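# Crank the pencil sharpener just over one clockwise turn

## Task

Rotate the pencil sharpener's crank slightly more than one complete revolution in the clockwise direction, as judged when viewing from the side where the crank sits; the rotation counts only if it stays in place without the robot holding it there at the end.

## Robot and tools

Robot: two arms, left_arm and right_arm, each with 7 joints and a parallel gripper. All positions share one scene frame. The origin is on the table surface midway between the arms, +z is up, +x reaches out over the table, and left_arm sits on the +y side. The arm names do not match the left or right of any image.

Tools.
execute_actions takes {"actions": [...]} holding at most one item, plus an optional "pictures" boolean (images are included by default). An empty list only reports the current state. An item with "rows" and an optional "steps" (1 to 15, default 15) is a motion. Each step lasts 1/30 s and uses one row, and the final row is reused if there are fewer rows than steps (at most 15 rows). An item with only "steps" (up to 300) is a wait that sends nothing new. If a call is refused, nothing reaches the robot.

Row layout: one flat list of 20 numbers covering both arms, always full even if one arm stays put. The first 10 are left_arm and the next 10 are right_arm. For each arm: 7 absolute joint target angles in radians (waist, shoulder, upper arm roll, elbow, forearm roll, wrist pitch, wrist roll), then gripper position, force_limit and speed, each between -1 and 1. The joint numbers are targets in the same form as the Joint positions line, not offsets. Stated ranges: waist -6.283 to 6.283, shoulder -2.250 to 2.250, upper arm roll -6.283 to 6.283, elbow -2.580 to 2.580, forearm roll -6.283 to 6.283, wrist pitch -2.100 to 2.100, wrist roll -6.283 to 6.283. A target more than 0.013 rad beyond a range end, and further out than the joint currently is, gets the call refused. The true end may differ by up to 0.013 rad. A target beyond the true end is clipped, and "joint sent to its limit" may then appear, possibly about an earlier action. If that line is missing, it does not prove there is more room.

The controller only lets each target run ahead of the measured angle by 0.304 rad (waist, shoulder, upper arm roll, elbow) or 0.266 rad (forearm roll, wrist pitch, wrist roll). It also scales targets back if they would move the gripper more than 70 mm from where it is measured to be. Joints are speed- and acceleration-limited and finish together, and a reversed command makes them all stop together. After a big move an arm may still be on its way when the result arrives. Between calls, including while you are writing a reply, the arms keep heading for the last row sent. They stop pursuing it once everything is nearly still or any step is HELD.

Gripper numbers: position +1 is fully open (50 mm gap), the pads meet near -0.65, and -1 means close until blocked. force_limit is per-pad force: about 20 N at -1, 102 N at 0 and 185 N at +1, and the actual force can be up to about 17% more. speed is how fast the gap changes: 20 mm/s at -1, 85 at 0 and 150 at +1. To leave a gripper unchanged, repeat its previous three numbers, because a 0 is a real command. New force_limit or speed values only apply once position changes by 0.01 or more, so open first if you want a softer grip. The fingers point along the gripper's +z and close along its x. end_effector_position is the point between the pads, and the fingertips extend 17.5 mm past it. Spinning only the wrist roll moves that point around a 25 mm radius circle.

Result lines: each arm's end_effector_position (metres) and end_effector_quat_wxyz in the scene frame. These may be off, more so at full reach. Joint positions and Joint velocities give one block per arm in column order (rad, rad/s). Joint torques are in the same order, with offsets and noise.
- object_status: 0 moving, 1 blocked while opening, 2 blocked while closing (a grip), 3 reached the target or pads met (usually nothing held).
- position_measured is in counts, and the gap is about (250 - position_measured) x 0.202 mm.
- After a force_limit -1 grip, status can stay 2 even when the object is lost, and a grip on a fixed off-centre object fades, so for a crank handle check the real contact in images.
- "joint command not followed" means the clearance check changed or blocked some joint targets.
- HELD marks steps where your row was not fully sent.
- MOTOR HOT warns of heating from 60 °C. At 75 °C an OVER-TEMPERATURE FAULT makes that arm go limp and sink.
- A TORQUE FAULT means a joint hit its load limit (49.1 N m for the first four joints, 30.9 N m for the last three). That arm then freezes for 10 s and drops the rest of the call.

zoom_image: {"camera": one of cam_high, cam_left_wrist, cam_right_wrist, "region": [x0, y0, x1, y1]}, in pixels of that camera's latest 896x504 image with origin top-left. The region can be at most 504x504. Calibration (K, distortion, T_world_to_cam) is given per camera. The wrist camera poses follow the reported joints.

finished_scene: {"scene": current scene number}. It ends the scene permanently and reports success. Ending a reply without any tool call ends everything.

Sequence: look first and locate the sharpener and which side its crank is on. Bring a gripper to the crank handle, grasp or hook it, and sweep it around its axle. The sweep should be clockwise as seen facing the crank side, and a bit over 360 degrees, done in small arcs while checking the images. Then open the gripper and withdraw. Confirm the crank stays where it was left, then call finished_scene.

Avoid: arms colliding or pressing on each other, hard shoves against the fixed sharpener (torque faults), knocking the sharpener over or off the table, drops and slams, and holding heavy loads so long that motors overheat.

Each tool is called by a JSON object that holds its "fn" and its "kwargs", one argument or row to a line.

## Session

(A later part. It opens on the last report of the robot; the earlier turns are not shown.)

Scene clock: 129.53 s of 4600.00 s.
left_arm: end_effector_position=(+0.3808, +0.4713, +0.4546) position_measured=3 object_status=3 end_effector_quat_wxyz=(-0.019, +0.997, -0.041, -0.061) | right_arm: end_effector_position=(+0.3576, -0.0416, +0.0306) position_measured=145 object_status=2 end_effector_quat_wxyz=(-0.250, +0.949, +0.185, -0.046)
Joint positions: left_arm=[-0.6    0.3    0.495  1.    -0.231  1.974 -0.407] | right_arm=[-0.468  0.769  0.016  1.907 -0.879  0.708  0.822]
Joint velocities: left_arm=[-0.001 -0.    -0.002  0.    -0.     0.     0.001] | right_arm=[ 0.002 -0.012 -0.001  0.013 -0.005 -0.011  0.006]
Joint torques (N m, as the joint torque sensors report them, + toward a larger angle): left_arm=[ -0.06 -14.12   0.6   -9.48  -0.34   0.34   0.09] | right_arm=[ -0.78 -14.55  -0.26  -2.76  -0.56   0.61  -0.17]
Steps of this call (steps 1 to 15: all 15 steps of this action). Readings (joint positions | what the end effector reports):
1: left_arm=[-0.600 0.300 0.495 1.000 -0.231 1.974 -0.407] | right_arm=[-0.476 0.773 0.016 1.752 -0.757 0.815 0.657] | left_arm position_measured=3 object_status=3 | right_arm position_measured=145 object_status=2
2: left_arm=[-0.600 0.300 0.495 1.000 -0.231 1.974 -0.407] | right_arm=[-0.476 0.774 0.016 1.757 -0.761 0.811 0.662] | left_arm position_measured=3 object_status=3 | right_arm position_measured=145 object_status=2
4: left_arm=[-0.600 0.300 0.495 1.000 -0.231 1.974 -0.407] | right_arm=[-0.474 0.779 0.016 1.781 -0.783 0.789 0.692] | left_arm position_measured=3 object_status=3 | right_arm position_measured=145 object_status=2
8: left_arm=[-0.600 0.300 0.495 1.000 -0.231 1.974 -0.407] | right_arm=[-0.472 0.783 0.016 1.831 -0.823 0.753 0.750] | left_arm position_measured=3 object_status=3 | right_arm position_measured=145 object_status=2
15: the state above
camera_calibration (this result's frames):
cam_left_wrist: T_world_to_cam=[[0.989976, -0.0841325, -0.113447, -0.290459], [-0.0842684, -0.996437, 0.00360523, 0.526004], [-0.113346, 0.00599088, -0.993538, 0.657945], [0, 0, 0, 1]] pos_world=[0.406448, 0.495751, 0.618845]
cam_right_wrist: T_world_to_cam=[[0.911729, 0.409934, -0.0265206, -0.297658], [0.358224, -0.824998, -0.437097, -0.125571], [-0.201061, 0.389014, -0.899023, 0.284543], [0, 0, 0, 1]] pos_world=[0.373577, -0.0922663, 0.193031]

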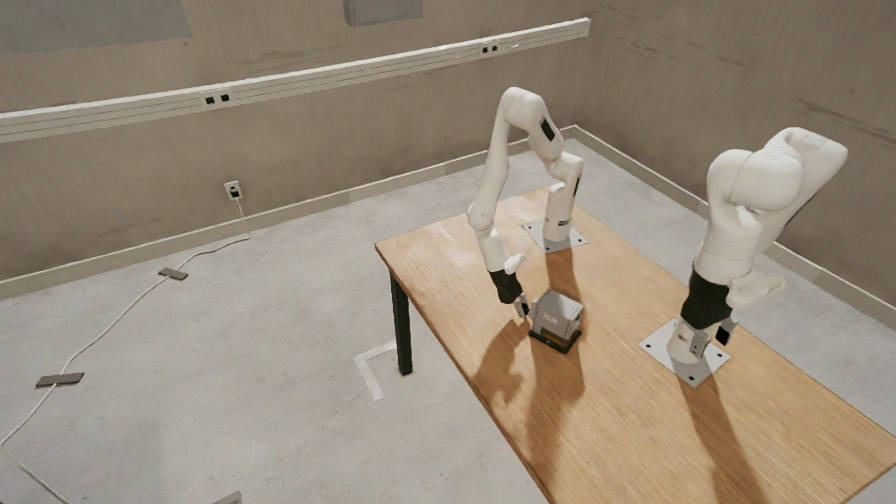

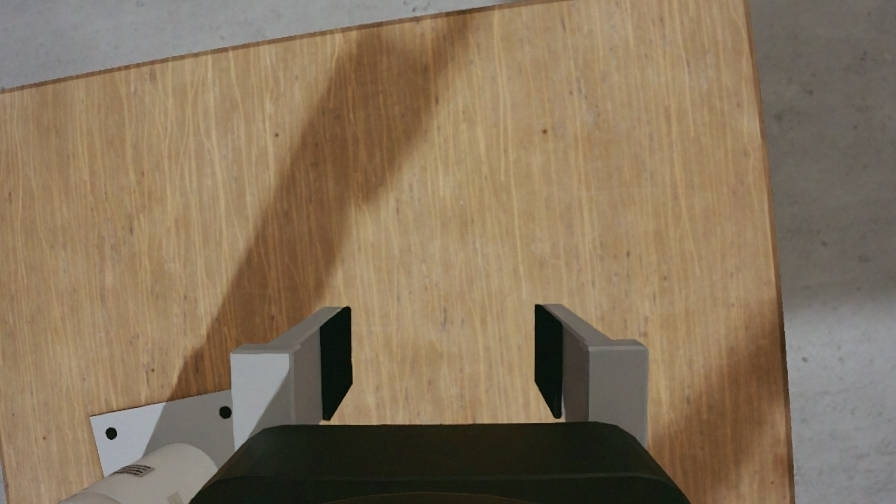

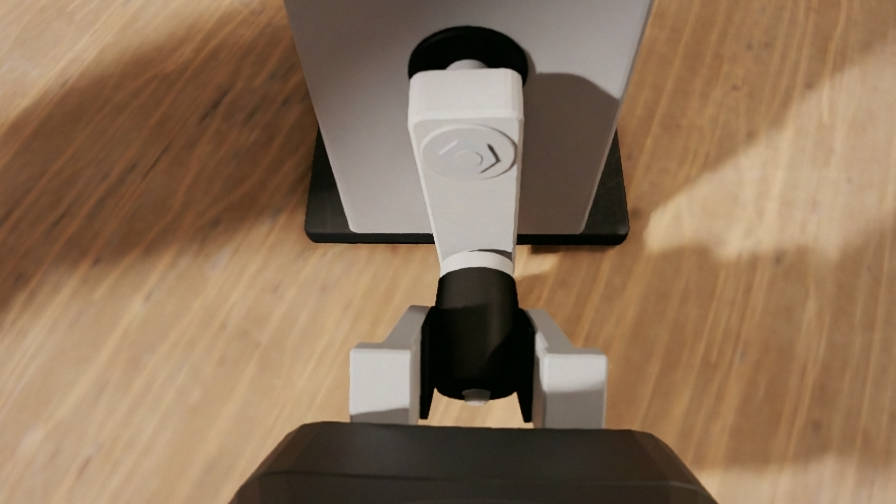

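Perfect bottom. Continue.

{"fn": "execute_actions", "kwargs": {
  "actions": [
    {"rows":[[-0.6,0.3,0.495,1.0,-0.231,1.974,-0.407,1,0,0,-0.465,0.731,0.016,1.994,-0.919,0.678,0.876,-1,-0.8,0.3],[-0.6,0.3,0.495,1.0,-0.231,1.974,-0.407,1,0,0,-0.465,0.731,0.016,1.994,-0.919,0.678,0.876,-1,-0.8,0.3],[-0.6,0.3,0.495,1.0,-0.231,1.974,-0.407,1,0,0,-0.465,0.731,0.016,1.994,-0.919,0.678,0.876,-1,-0.8,0.3],[-0.6,0.3,0.495,1.0,-0.231,1.974,-0.407,1,0,0,-0.465,0.731,0.016,1.994,-0.919,0.678,0.876,-1,-0.8,0.3],[-0.6,0.3,0.495,1.0,-0.231,1.974,-0.407,1,0,0,-0.465,0.731,0.016,1.994,-0.919,0.678,0.876,-1,-0.8,0.3],[-0.6,0.3,0.495,1.0,-0.231,1.974,-0.407,1,0,0,-0.465,0.731,0.016,1.994,-0.919,0.678,0.876,-1,-0.8,0.3],[-0.6,0.3,0.495,1.0,-0.231,1.974,-0.407,1,0,0,-0.462,0.667,0.016,2.051,-0.911,0.684,0.866,-1,-0.8,0.3]],"steps":15}
  ],
  "pictures": false
}}

{"fn": "execute_actions", "kwargs": {
  "actions": [
    {"rows":[[-0.6,0.3,0.495,1.0,-0.231,1.974,-0.407,1,0,0,-0.461,0.599,0.016,2.060,-0.858,0.720,0.797,-1,-0.8,0.3],[-0.6,0.3,0.495,1.0,-0.231,1.974,-0.407,1,0,0,-0.461,0.599,0.016,2.060,-0.858,0.720,0.797,-1,-0.8,0.3],[-0.6,0.3,0.495,1.0,-0.231,1.974,-0.407,1,0,0,-0.461,0.599,0.016,2.060,-0.858,0.720,0.797,-1,-0.8,0.3],[-0.6,0.3,0.495,1.0,-0.231,1.974,-0.407,1,0,0,-0.461,0.599,0.016,2.060,-0.858,0.720,0.797,-1,-0.8,0.3],[-0.6,0.3,0.495,1.0,-0.231,1.974,-0.407,1,0,0,-0.461,0.599,0.016,2.060,-0.858,0.720,0.797,-1,-0.8,0.3],[-0.6,0.3,0.495,1.0,-0.231,1.974,-0.407,1,0,0,-0.461,0.599,0.016,2.060,-0.858,0.720,0.797,-1,-0.8,0.3],[-0.6,0.3,0.495,1.0,-0.231,1.974,-0.407,1,0,0,-0.462,0.550,0.016,2.021,-0.788,0.780,0.701,-1,-0.8,0.3]],"steps":15}
  ],
  "pictures": false
}}

{"fn": "execute_actions", "kwargs": {
  "actions": [
    {"rows":[[-0.6,0.3,0.495,1.0,-0.231,1.974,-0.407,1,0,0,-0.465,0.539,0.016,1.946,-0.731,0.843,0.619,-1,-0.8,0.3],[-0.6,0.3,0.495,1.0,-0.231,1.974,-0.407,1,0,0,-0.465,0.539,0.016,1.946,-0.731,0.843,0.619,-1,-0.8,0.3],[-0.6,0.3,0.495,1.0,-0.231,1.974,-0.407,1,0,0,-0.465,0.539,0.016,1.946,-0.731,0.843,0.619,-1,-0.8,0.3],[-0.6,0.3,0.495,1.0,-0.231,1.974,-0.407,1,0,0,-0.465,0.539,0.016,1.946,-0.731,0.843,0.619,-1,-0.8,0.3],[-0.6,0.3,0.495,1.0,-0.231,1.974,-0.407,1,0,0,-0.465,0.539,0.016,1.946,-0.731,0.843,0.619,-1,-0.8,0.3],[-0.6,0.3,0.495,1.0,-0.231,1.974,-0.407,1,0,0,-0.465,0.539,0.016,1.946,-0.731,0.843,0.619,-1,-0.8,0.3],[-0.6,0.3,0.495,1.0,-0.231,1.974,-0.407,1,0,0,-0.469,0.565,0.016,1.855,-0.695,0.893,0.560,-1,-0.8,0.3]],"steps":15}
  ],
  "pictures": false
}}

{"fn": "execute_actions", "kwargs": {
  "actions": [
    {"rows":[[-0.6,0.3,0.495,1.0,-0.231,1.974,-0.407,1,0,0,-0.473,0.619,0.016,1.775,-0.683,0.912,0.541,-1,-0.8,0.3]],"steps":14}
  ]
}}

Scene clock: 151.50 s of 4600.00 s.
left_arm: end_effector_position=(+0.3808, +0.4713, +0.4546) position_measured=3 object_status=3 end_effector_quat_wxyz=(-0.019, +0.997, -0.041, -0.061) | right_arm: end_effector_position=(+0.3180, -0.0585, +0.0519) position_measured=145 object_status=2 end_effector_quat_wxyz=(-0.249, +0.950, +0.180, -0.047)
Joint positions: left_arm=[-0.6    0.3    0.495  1.    -0.231  1.974 -0.407] | right_arm=[-0.461  0.67   0.017  2.048 -0.911  0.682  0.866]
Joint velocities: left_arm=[ 0.001  0.    -0.001  0.     0.001  0.     0.001] | right_arm=[ 0.001 -0.027 -0.001  0.017  0.008  0.     0.002]
Joint torques (N m, as the joint torque sensors report them, + toward a larger angle): left_arm=[  0.1  -14.11   0.75  -9.27  -0.35   0.33   0.09] | right_arm=[ -0.03 -16.34  -1.02  -2.52  -0.95   2.45  -0.12]
Steps of this call (steps 1 to 15: the robot went on to your last target; steps 16 to 90: nothing new was sent; then 18.47 s passed at rest; steps 91 to 105: all 15 steps of this action). Readings (joint positions | what the end effector reports):
91: left_arm=[-0.600 0.300 0.495 1.000 -0.231 1.974 -0.407] | right_arm=[-0.468 0.767 0.016 1.909 -0.879 0.707 0.822] | left_arm position_measured=3 object_status=3 | right_arm position_measured=145 object_status=2
92: left_arm=[-0.600 0.300 0.495 1.000 -0.231 1.974 -0.407] | right_arm=[-0.468 0.765 0.016 1.914 -0.881 0.705 0.825] | left_arm position_measured=3 object_status=3 | right_arm position_measured=145 object_status=2
94: left_arm=[-0.600 0.300 0.495 1.000 -0.231 1.974 -0.407] | right_arm=[-0.467 0.753 0.016 1.940 -0.893 0.694 0.841] | left_arm position_measured=3 object_status=3 | right_arm position_measured=145 object_status=2
98: left_arm=[-0.600 0.300 0.495 1.000 -0.231 1.974 -0.407] | right_arm=[-0.464 0.722 0.016 1.999 -0.917 0.679 0.873] | left_arm position_measured=3 object_status=3 | right_arm position_measured=145 object_status=2
105: the state above

Scene clock: 152.00 s of 4600.00 s.
left_arm: end_effector_position=(+0.3808, +0.4713, +0.4546) position_measured=3 object_status=3 end_effector_quat_wxyz=(-0.019, +0.997, -0.041, -0.061) | right_arm: end_effector_position=(+0.3147, -0.0597, +0.1010) position_measured=145 object_status=2 end_effector_quat_wxyz=(-0.249, +0.950, +0.180, -0.051)
Joint positions: left_arm=[-0.6    0.3    0.495  1.    -0.231  1.974 -0.407] | right_arm=[-0.461  0.554  0.017  2.024 -0.785  0.781  0.702]
Joint velocities: left_arm=[-0.001  0.    -0.    -0.     0.001 -0.001  0.001] | right_arm=[-0.    -0.026 -0.001 -0.005  0.004  0.005 -0.001]
Joint torques (N m, as the joint torque sensors report them, + toward a larger angle): left_arm=[  0.24 -14.3    0.69  -9.39  -0.24   0.41   0.11] | right_arm=[ -0.45 -16.27  -1.35  -6.97  -2.93   0.83  -0.54]
Steps of this call (steps 1 to 15: all 15 steps of this action). Readings (joint positions | what the end effector reports):
1: left_arm=[-0.600 0.300 0.495 1.000 -0.231 1.974 -0.407] | right_arm=[-0.461 0.668 0.017 2.049 -0.911 0.683 0.866] | left_arm position_measured=3 object_status=3 | right_arm position_measured=145 object_status=2
2: left_arm=[-0.600 0.300 0.495 1.000 -0.231 1.974 -0.407] | right_arm=[-0.461 0.662 0.017 2.051 -0.906 0.685 0.862] | left_arm position_measured=3 object_status=3 | right_arm position_measured=145 object_status=2
4: left_arm=[-0.600 0.300 0.495 1.000 -0.231 1.974 -0.407] | right_arm=[-0.461 0.634 0.018 2.058 -0.884 0.699 0.837] | left_arm position_measured=3 object_status=3 | right_arm position_measured=145 object_status=2
8: left_arm=[-0.600 0.300 0.495 1.000 -0.231 1.974 -0.407] | right_arm=[-0.460 0.593 0.018 2.059 -0.846 0.727 0.785] | left_arm position_measured=3 object_status=3 | right_arm position_measured=145 object_status=2
15: the state above

Scene clock: 152.50 s of 4600.00 s.
left_arm: end_effector_position=(+0.3808, +0.4713, +0.4546) position_measured=3 object_status=3 end_effector_quat_wxyz=(-0.019, +0.997, -0.041, -0.061) | right_arm: end_effector_position=(+0.3553, -0.0426, +0.1289) position_measured=145 object_status=2 end_effector_quat_wxyz=(-0.250, +0.950, +0.183, -0.049)
Joint positions: left_arm=[-0.6    0.3    0.495  1.    -0.231  1.974 -0.407] | right_arm=[-0.468  0.563  0.016  1.857 -0.694  0.893  0.56 ]
Joint velocities: left_arm=[ 0.001 -0.    -0.002 -0.    -0.    -0.    -0.   ] | right_arm=[-0.002  0.019  0.006 -0.016  0.004  0.017 -0.004]
Joint torques (N m, as the joint torque sensors report them, + toward a larger angle): left_arm=[ -0.02 -14.18   0.69  -9.41  -0.31   0.35   0.13] | right_arm=[  0.26 -17.47  -0.13  -6.09  -1.97   0.94  -0.4 ]
Steps of this call (steps 1 to 15: all 15 steps of this action). Readings (joint positions | what the end effector reports):
1: left_arm=[-0.600 0.300 0.495 1.000 -0.231 1.974 -0.407] | right_arm=[-0.461 0.553 0.017 2.024 -0.785 0.782 0.701] | left_arm position_measured=3 object_status=3 | right_arm position_measured=145 object_status=2
2: left_arm=[-0.600 0.300 0.495 1.000 -0.231 1.974 -0.407] | right_arm=[-0.461 0.552 0.018 2.019 -0.781 0.786 0.697] | left_arm position_measured=3 object_status=3 | right_arm position_measured=145 object_status=2
4: left_arm=[-0.600 0.300 0.495 1.000 -0.231 1.974 -0.407] | right_arm=[-0.462 0.547 0.018 1.996 -0.759 0.810 0.670] | left_arm position_measured=3 object_status=3 | right_arm position_measured=145 object_status=2
8: left_arm=[-0.600 0.300 0.495 1.000 -0.231 1.974 -0.407] | right_arm=[-0.464 0.541 0.017 1.942 -0.724 0.853 0.613] | left_arm position_measured=3 object_status=3 | right_arm position_measured=145 object_status=2
15: the state above

Scene clock: 152.97 s of 4600.00 s.
left_arm: end_effector_position=(+0.3808, +0.4713, +0.4546) position_measured=3 object_status=3 end_effector_quat_wxyz=(-0.019, +0.997, -0.041, -0.061) | right_arm: end_effector_position=(+0.3787, -0.0326, +0.1218) position_measured=145 object_status=2 end_effector_quat_wxyz=(-0.250, +0.949, +0.186, -0.048)
Joint positions: left_arm=[-0.6    0.3    0.495  1.    -0.231  1.974 -0.407] | right_arm=[-0.473  0.618  0.016  1.775 -0.683  0.912  0.541]
Joint velocities: left_arm=[ 0.001 -0.     0.002 -0.     0.     0.001 -0.   ] | right_arm=[ 0.     0.005 -0.001 -0.005 -0.001 -0.    -0.   ]
Joint torques (N m, as the joint torque sensors report them, + toward a larger angle): left_arm=[  0.05 -14.2    0.76  -9.37  -0.34   0.38   0.18] | right_arm=[ -0.03 -17.64  -0.08  -5.74  -1.42   0.93  -0.26]
Steps of this call (steps 1 to 14: all 14 steps of this action). Readings (joint positions | what the end effector reports):
1: left_arm=[-0.600 0.300 0.495 1.000 -0.231 1.974 -0.407] | right_arm=[-0.468 0.564 0.016 1.856 -0.694 0.894 0.560] | left_arm position_measured=3 object_status=3 | right_arm position_measured=145 object_status=2
2: left_arm=[-0.600 0.300 0.495 1.000 -0.231 1.974 -0.407] | right_arm=[-0.469 0.568 0.016 1.850 -0.694 0.896 0.559] | left_arm position_measured=3 object_status=3 | right_arm position_measured=145 object_status=2
4: left_arm=[-0.600 0.300 0.495 1.000 -0.231 1.974 -0.407] | right_arm=[-0.469 0.585 0.017 1.822 -0.692 0.903 0.553] | left_arm position_measured=3 object_status=3 | right_arm position_measured=145 object_status=2
8: left_arm=[-0.600 0.300 0.495 1.000 -0.231 1.974 -0.407] | right_arm=[-0.473 0.614 0.016 1.778 -0.683 0.912 0.542] | left_arm position_measured=3 object_status=3 | right_arm position_measured=145 object_status=2
14: the state above
camera_calibration (this result's frames):
cam_left_wrist: T_world_to_cam=[[0.989976, -0.0841327, -0.113446, -0.290459], [-0.0842686, -0.996437, 0.00360525, 0.526005], [-0.113345, 0.00599086, -0.993538, 0.657944], [0, 0, 0, 1]] pos_world=[0.406448, 0.495751, 0.618845]
cam_right_wrist: T_world_to_cam=[[0.910824, 0.41169, -0.0301758, -0.317316], [0.358359, -0.824882, -0.437205, -0.0858957], [-0.204884, 0.387403, -0.898856, 0.368645], [0, 0, 0, 1]] pos_world=[0.395331, -0.0830323, 0.28423]

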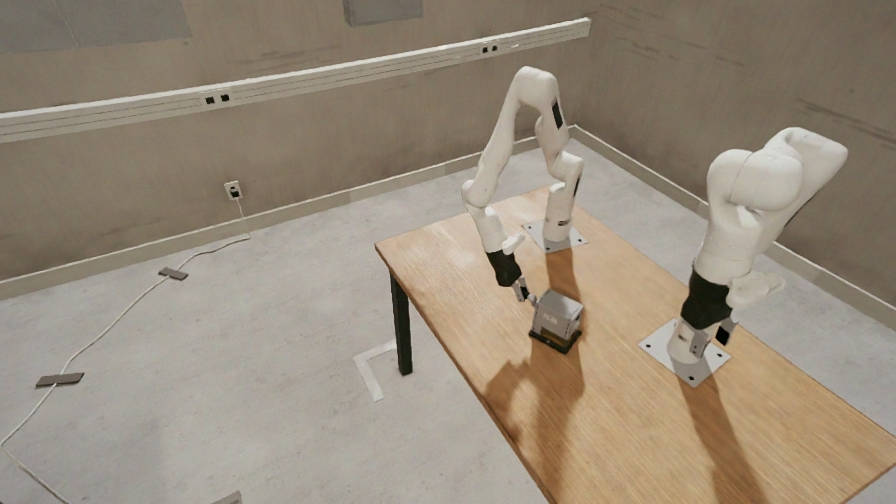

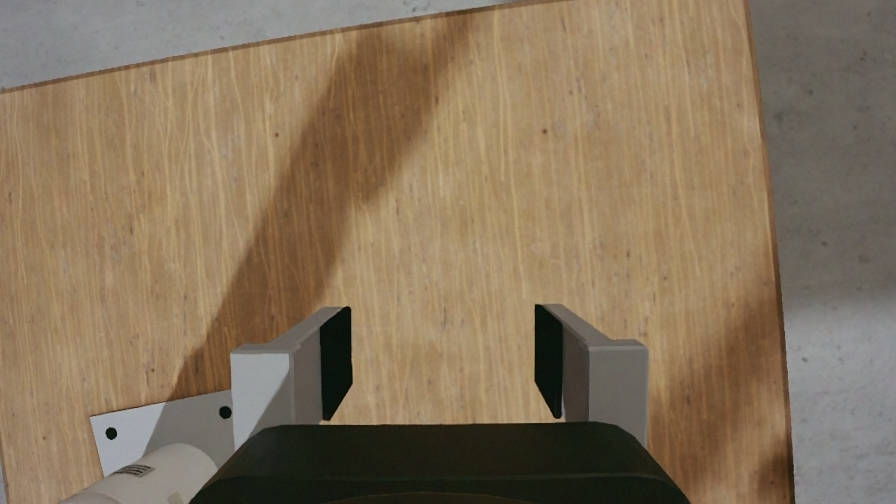

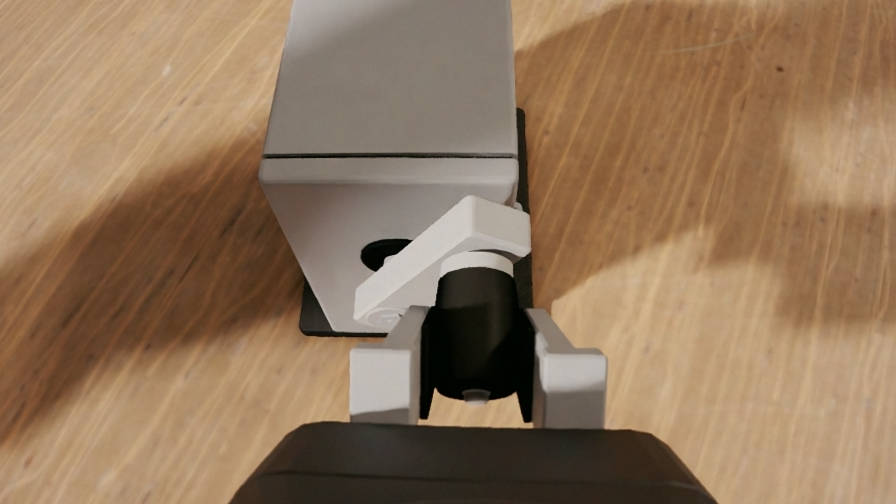

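Release, back off along the approach.

{"fn": "execute_actions", "kwargs": {
  "actions": [
    {"rows":[[-0.6,0.3,0.495,1.0,-0.231,1.974,-0.407,1,0,0,-0.473,0.619,0.016,1.775,-0.683,0.912,0.541,1,-0.8,0.5]],"steps":13}
  ],
  "pictures": false
}}

{"fn": "execute_actions", "kwargs": {
  "actions": [
    {"rows":[[-0.6,0.3,0.495,1.0,-0.231,1.974,-0.407,1,0,0,-0.40,0.51,0.016,1.74,-0.60,1.06,0.49,1,-0.8,0.5]],"steps":15}
  ]
}}

Scene clock: 158.07 s of 4600.00 s.
left_arm: end_effector_position=(+0.3808, +0.4713, +0.4546) position_measured=3 object_status=3 end_effector_quat_wxyz=(-0.019, +0.997, -0.041, -0.061) | right_arm: end_effector_position=(+0.3786, -0.0326, +0.1212) position_measured=3 object_status=0 end_effector_quat_wxyz=(-0.250, +0.949, +0.186, -0.049)
Joint positions: left_arm=[-0.6    0.3    0.495  1.    -0.231  1.974 -0.407] | right_arm=[-0.473  0.619  0.016  1.775 -0.683  0.912  0.541]
Joint velocities: left_arm=[-0.001 -0.    -0.001  0.    -0.001 -0.     0.001] | right_arm=[ 0.     0.     0.    -0.001  0.001 -0.    -0.001]
Joint torques (N m, as the joint torque sensors report them, + toward a larger angle): left_arm=[  0.09 -14.23   0.6   -9.26  -0.29   0.35   0.08] | right_arm=[  0.29 -18.42  -0.01  -6.05  -1.4    1.11  -0.3 ]
Steps of this call (steps 1 to 15: the robot went on to your last target; steps 16 to 90: nothing new was sent; then 1.67 s passed at rest; steps 91 to 103: all 13 steps of this action). Readings (joint positions | what the end effector reports):
91: left_arm=[-0.600 0.300 0.495 1.000 -0.231 1.974 -0.407] | right_arm=[-0.473 0.618 0.016 1.775 -0.683 0.912 0.541] | left_arm position_measured=3 object_status=3 | right_arm position_measured=132 object_status=0
92: left_arm=[-0.600 0.300 0.495 1.000 -0.231 1.974 -0.407] | right_arm=[-0.473 0.618 0.016 1.775 -0.683 0.912 0.541] | left_arm position_measured=3 object_status=3 | right_arm position_measured=113 object_status=0
94: left_arm=[-0.600 0.300 0.495 1.000 -0.231 1.974 -0.407] | right_arm=[-0.473 0.619 0.016 1.775 -0.683 0.912 0.541] | left_arm position_measured=3 object_status=3 | right_arm position_measured=74 object_status=0
98: left_arm=[-0.600 0.300 0.495 1.000 -0.231 1.974 -0.407] | right_arm=[-0.473 0.619 0.016 1.775 -0.683 0.912 0.541] | left_arm position_measured=3 object_status=3 | right_arm position_measured=5 object_status=0
103: the state above

Scene clock: 158.57 s of 4600.00 s.
left_arm: end_effector_position=(+0.3808, +0.4713, +0.4546) position_measured=3 object_status=3 end_effector_quat_wxyz=(-0.019, +0.997, -0.041, -0.061) | right_arm: end_effector_position=(+0.3777, -0.0675, +0.1780) position_measured=3 object_status=3 end_effector_quat_wxyz=(-0.249, +0.949, +0.187, -0.050)
Joint positions: left_arm=[-0.6    0.3    0.495  1.    -0.231  1.974 -0.407] | right_arm=[-0.401  0.511  0.016  1.74  -0.6    1.06   0.49 ]
Joint velocities: left_arm=[-0.002 -0.     0.     0.    -0.001  0.    -0.   ] | right_arm=[ 0.009 -0.01   0.001  0.     0.001 -0.001 -0.   ]
Joint torques (N m, as the joint torque sensors report them, + toward a larger angle): left_arm=[  0.09 -14.22   0.64  -9.36  -0.27   0.24   0.08] | right_arm=[  0.41 -16.84   0.05  -6.75  -1.48   1.13  -0.18]
Steps of this call (steps 1 to 15: all 15 steps of this action). Readings (joint positions | what the end effector reports):
1: left_arm=[-0.600 0.300 0.495 1.000 -0.231 1.974 -0.407] | right_arm=[-0.472 0.618 0.016 1.775 -0.683 0.913 0.541] | left_arm position_measured=3 object_status=3 | right_arm position_measured=3 object_status=0
2: left_arm=[-0.600 0.300 0.495 1.000 -0.231 1.974 -0.407] | right_arm=[-0.468 0.612 0.015 1.774 -0.679 0.919 0.539] | left_arm position_measured=3 object_status=3 | right_arm position_measured=3 object_status=3
4: left_arm=[-0.600 0.300 0.495 1.000 -0.231 1.974 -0.407] | right_arm=[-0.449 0.584 0.014 1.766 -0.660 0.953 0.527] | left_arm position_measured=3 object_status=3 | right_arm position_measured=3 object_status=3
8: left_arm=[-0.600 0.300 0.495 1.000 -0.231 1.974 -0.407] | right_arm=[-0.406 0.519 0.018 1.742 -0.606 1.049 0.494] | left_arm position_measured=3 object_status=3 | right_arm position_measured=3 object_status=3
15: the state above
camera_calibration (this result's frames):
cam_left_wrist: T_world_to_cam=[[0.989976, -0.0841329, -0.113447, -0.290459], [-0.0842688, -0.996437, 0.00360536, 0.526004], [-0.113346, 0.00599078, -0.993538, 0.657945], [0, 0, 0, 1]] pos_world=[0.406448, 0.495751, 0.618845]
cam_right_wrist: T_world_to_cam=[[0.909052, 0.415353, -0.0332548, -0.29884], [0.360701, -0.824368, -0.436249, -0.090706], [-0.208611, 0.384578, -0.899211, 0.433739], [0, 0, 0, 1]] pos_world=[0.394861, -0.117457, 0.340515]

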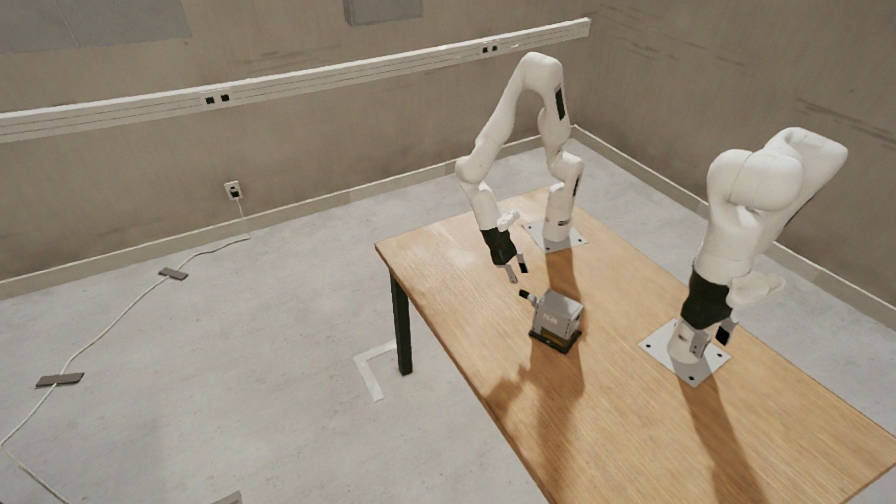

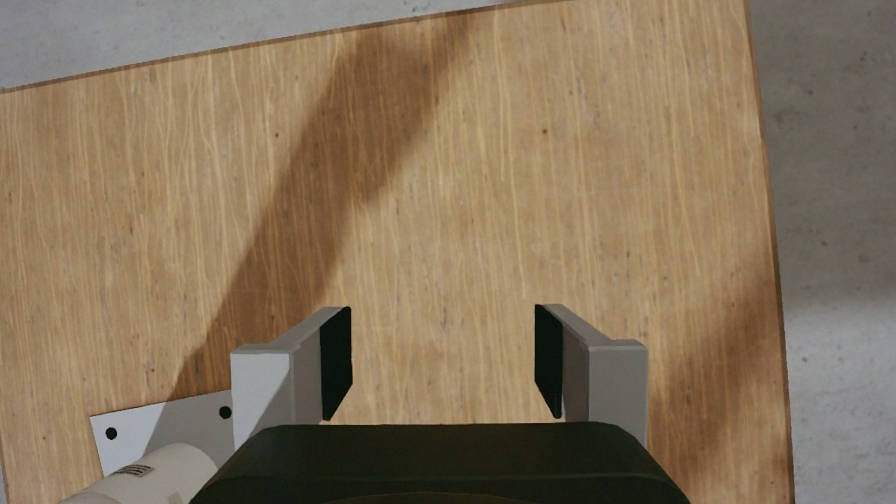

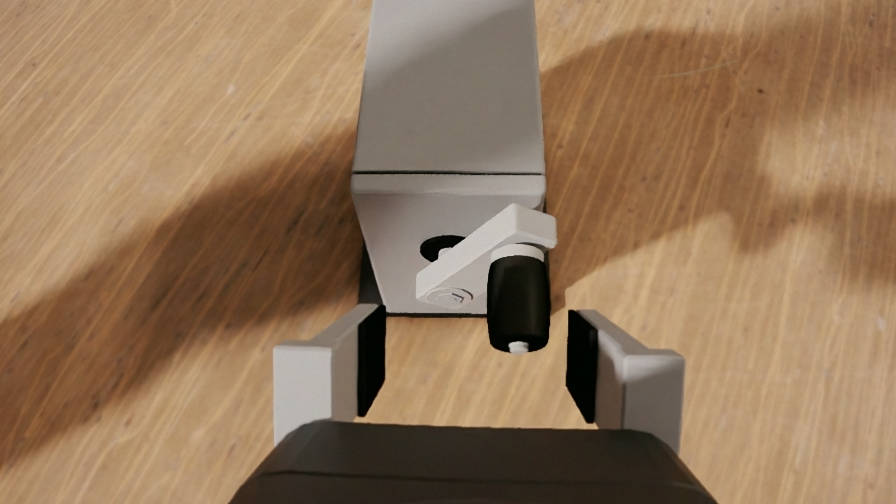

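{"fn": "finished_scene", "kwargs": {
  "scene": 2
}}

The scene is finished: the task was done.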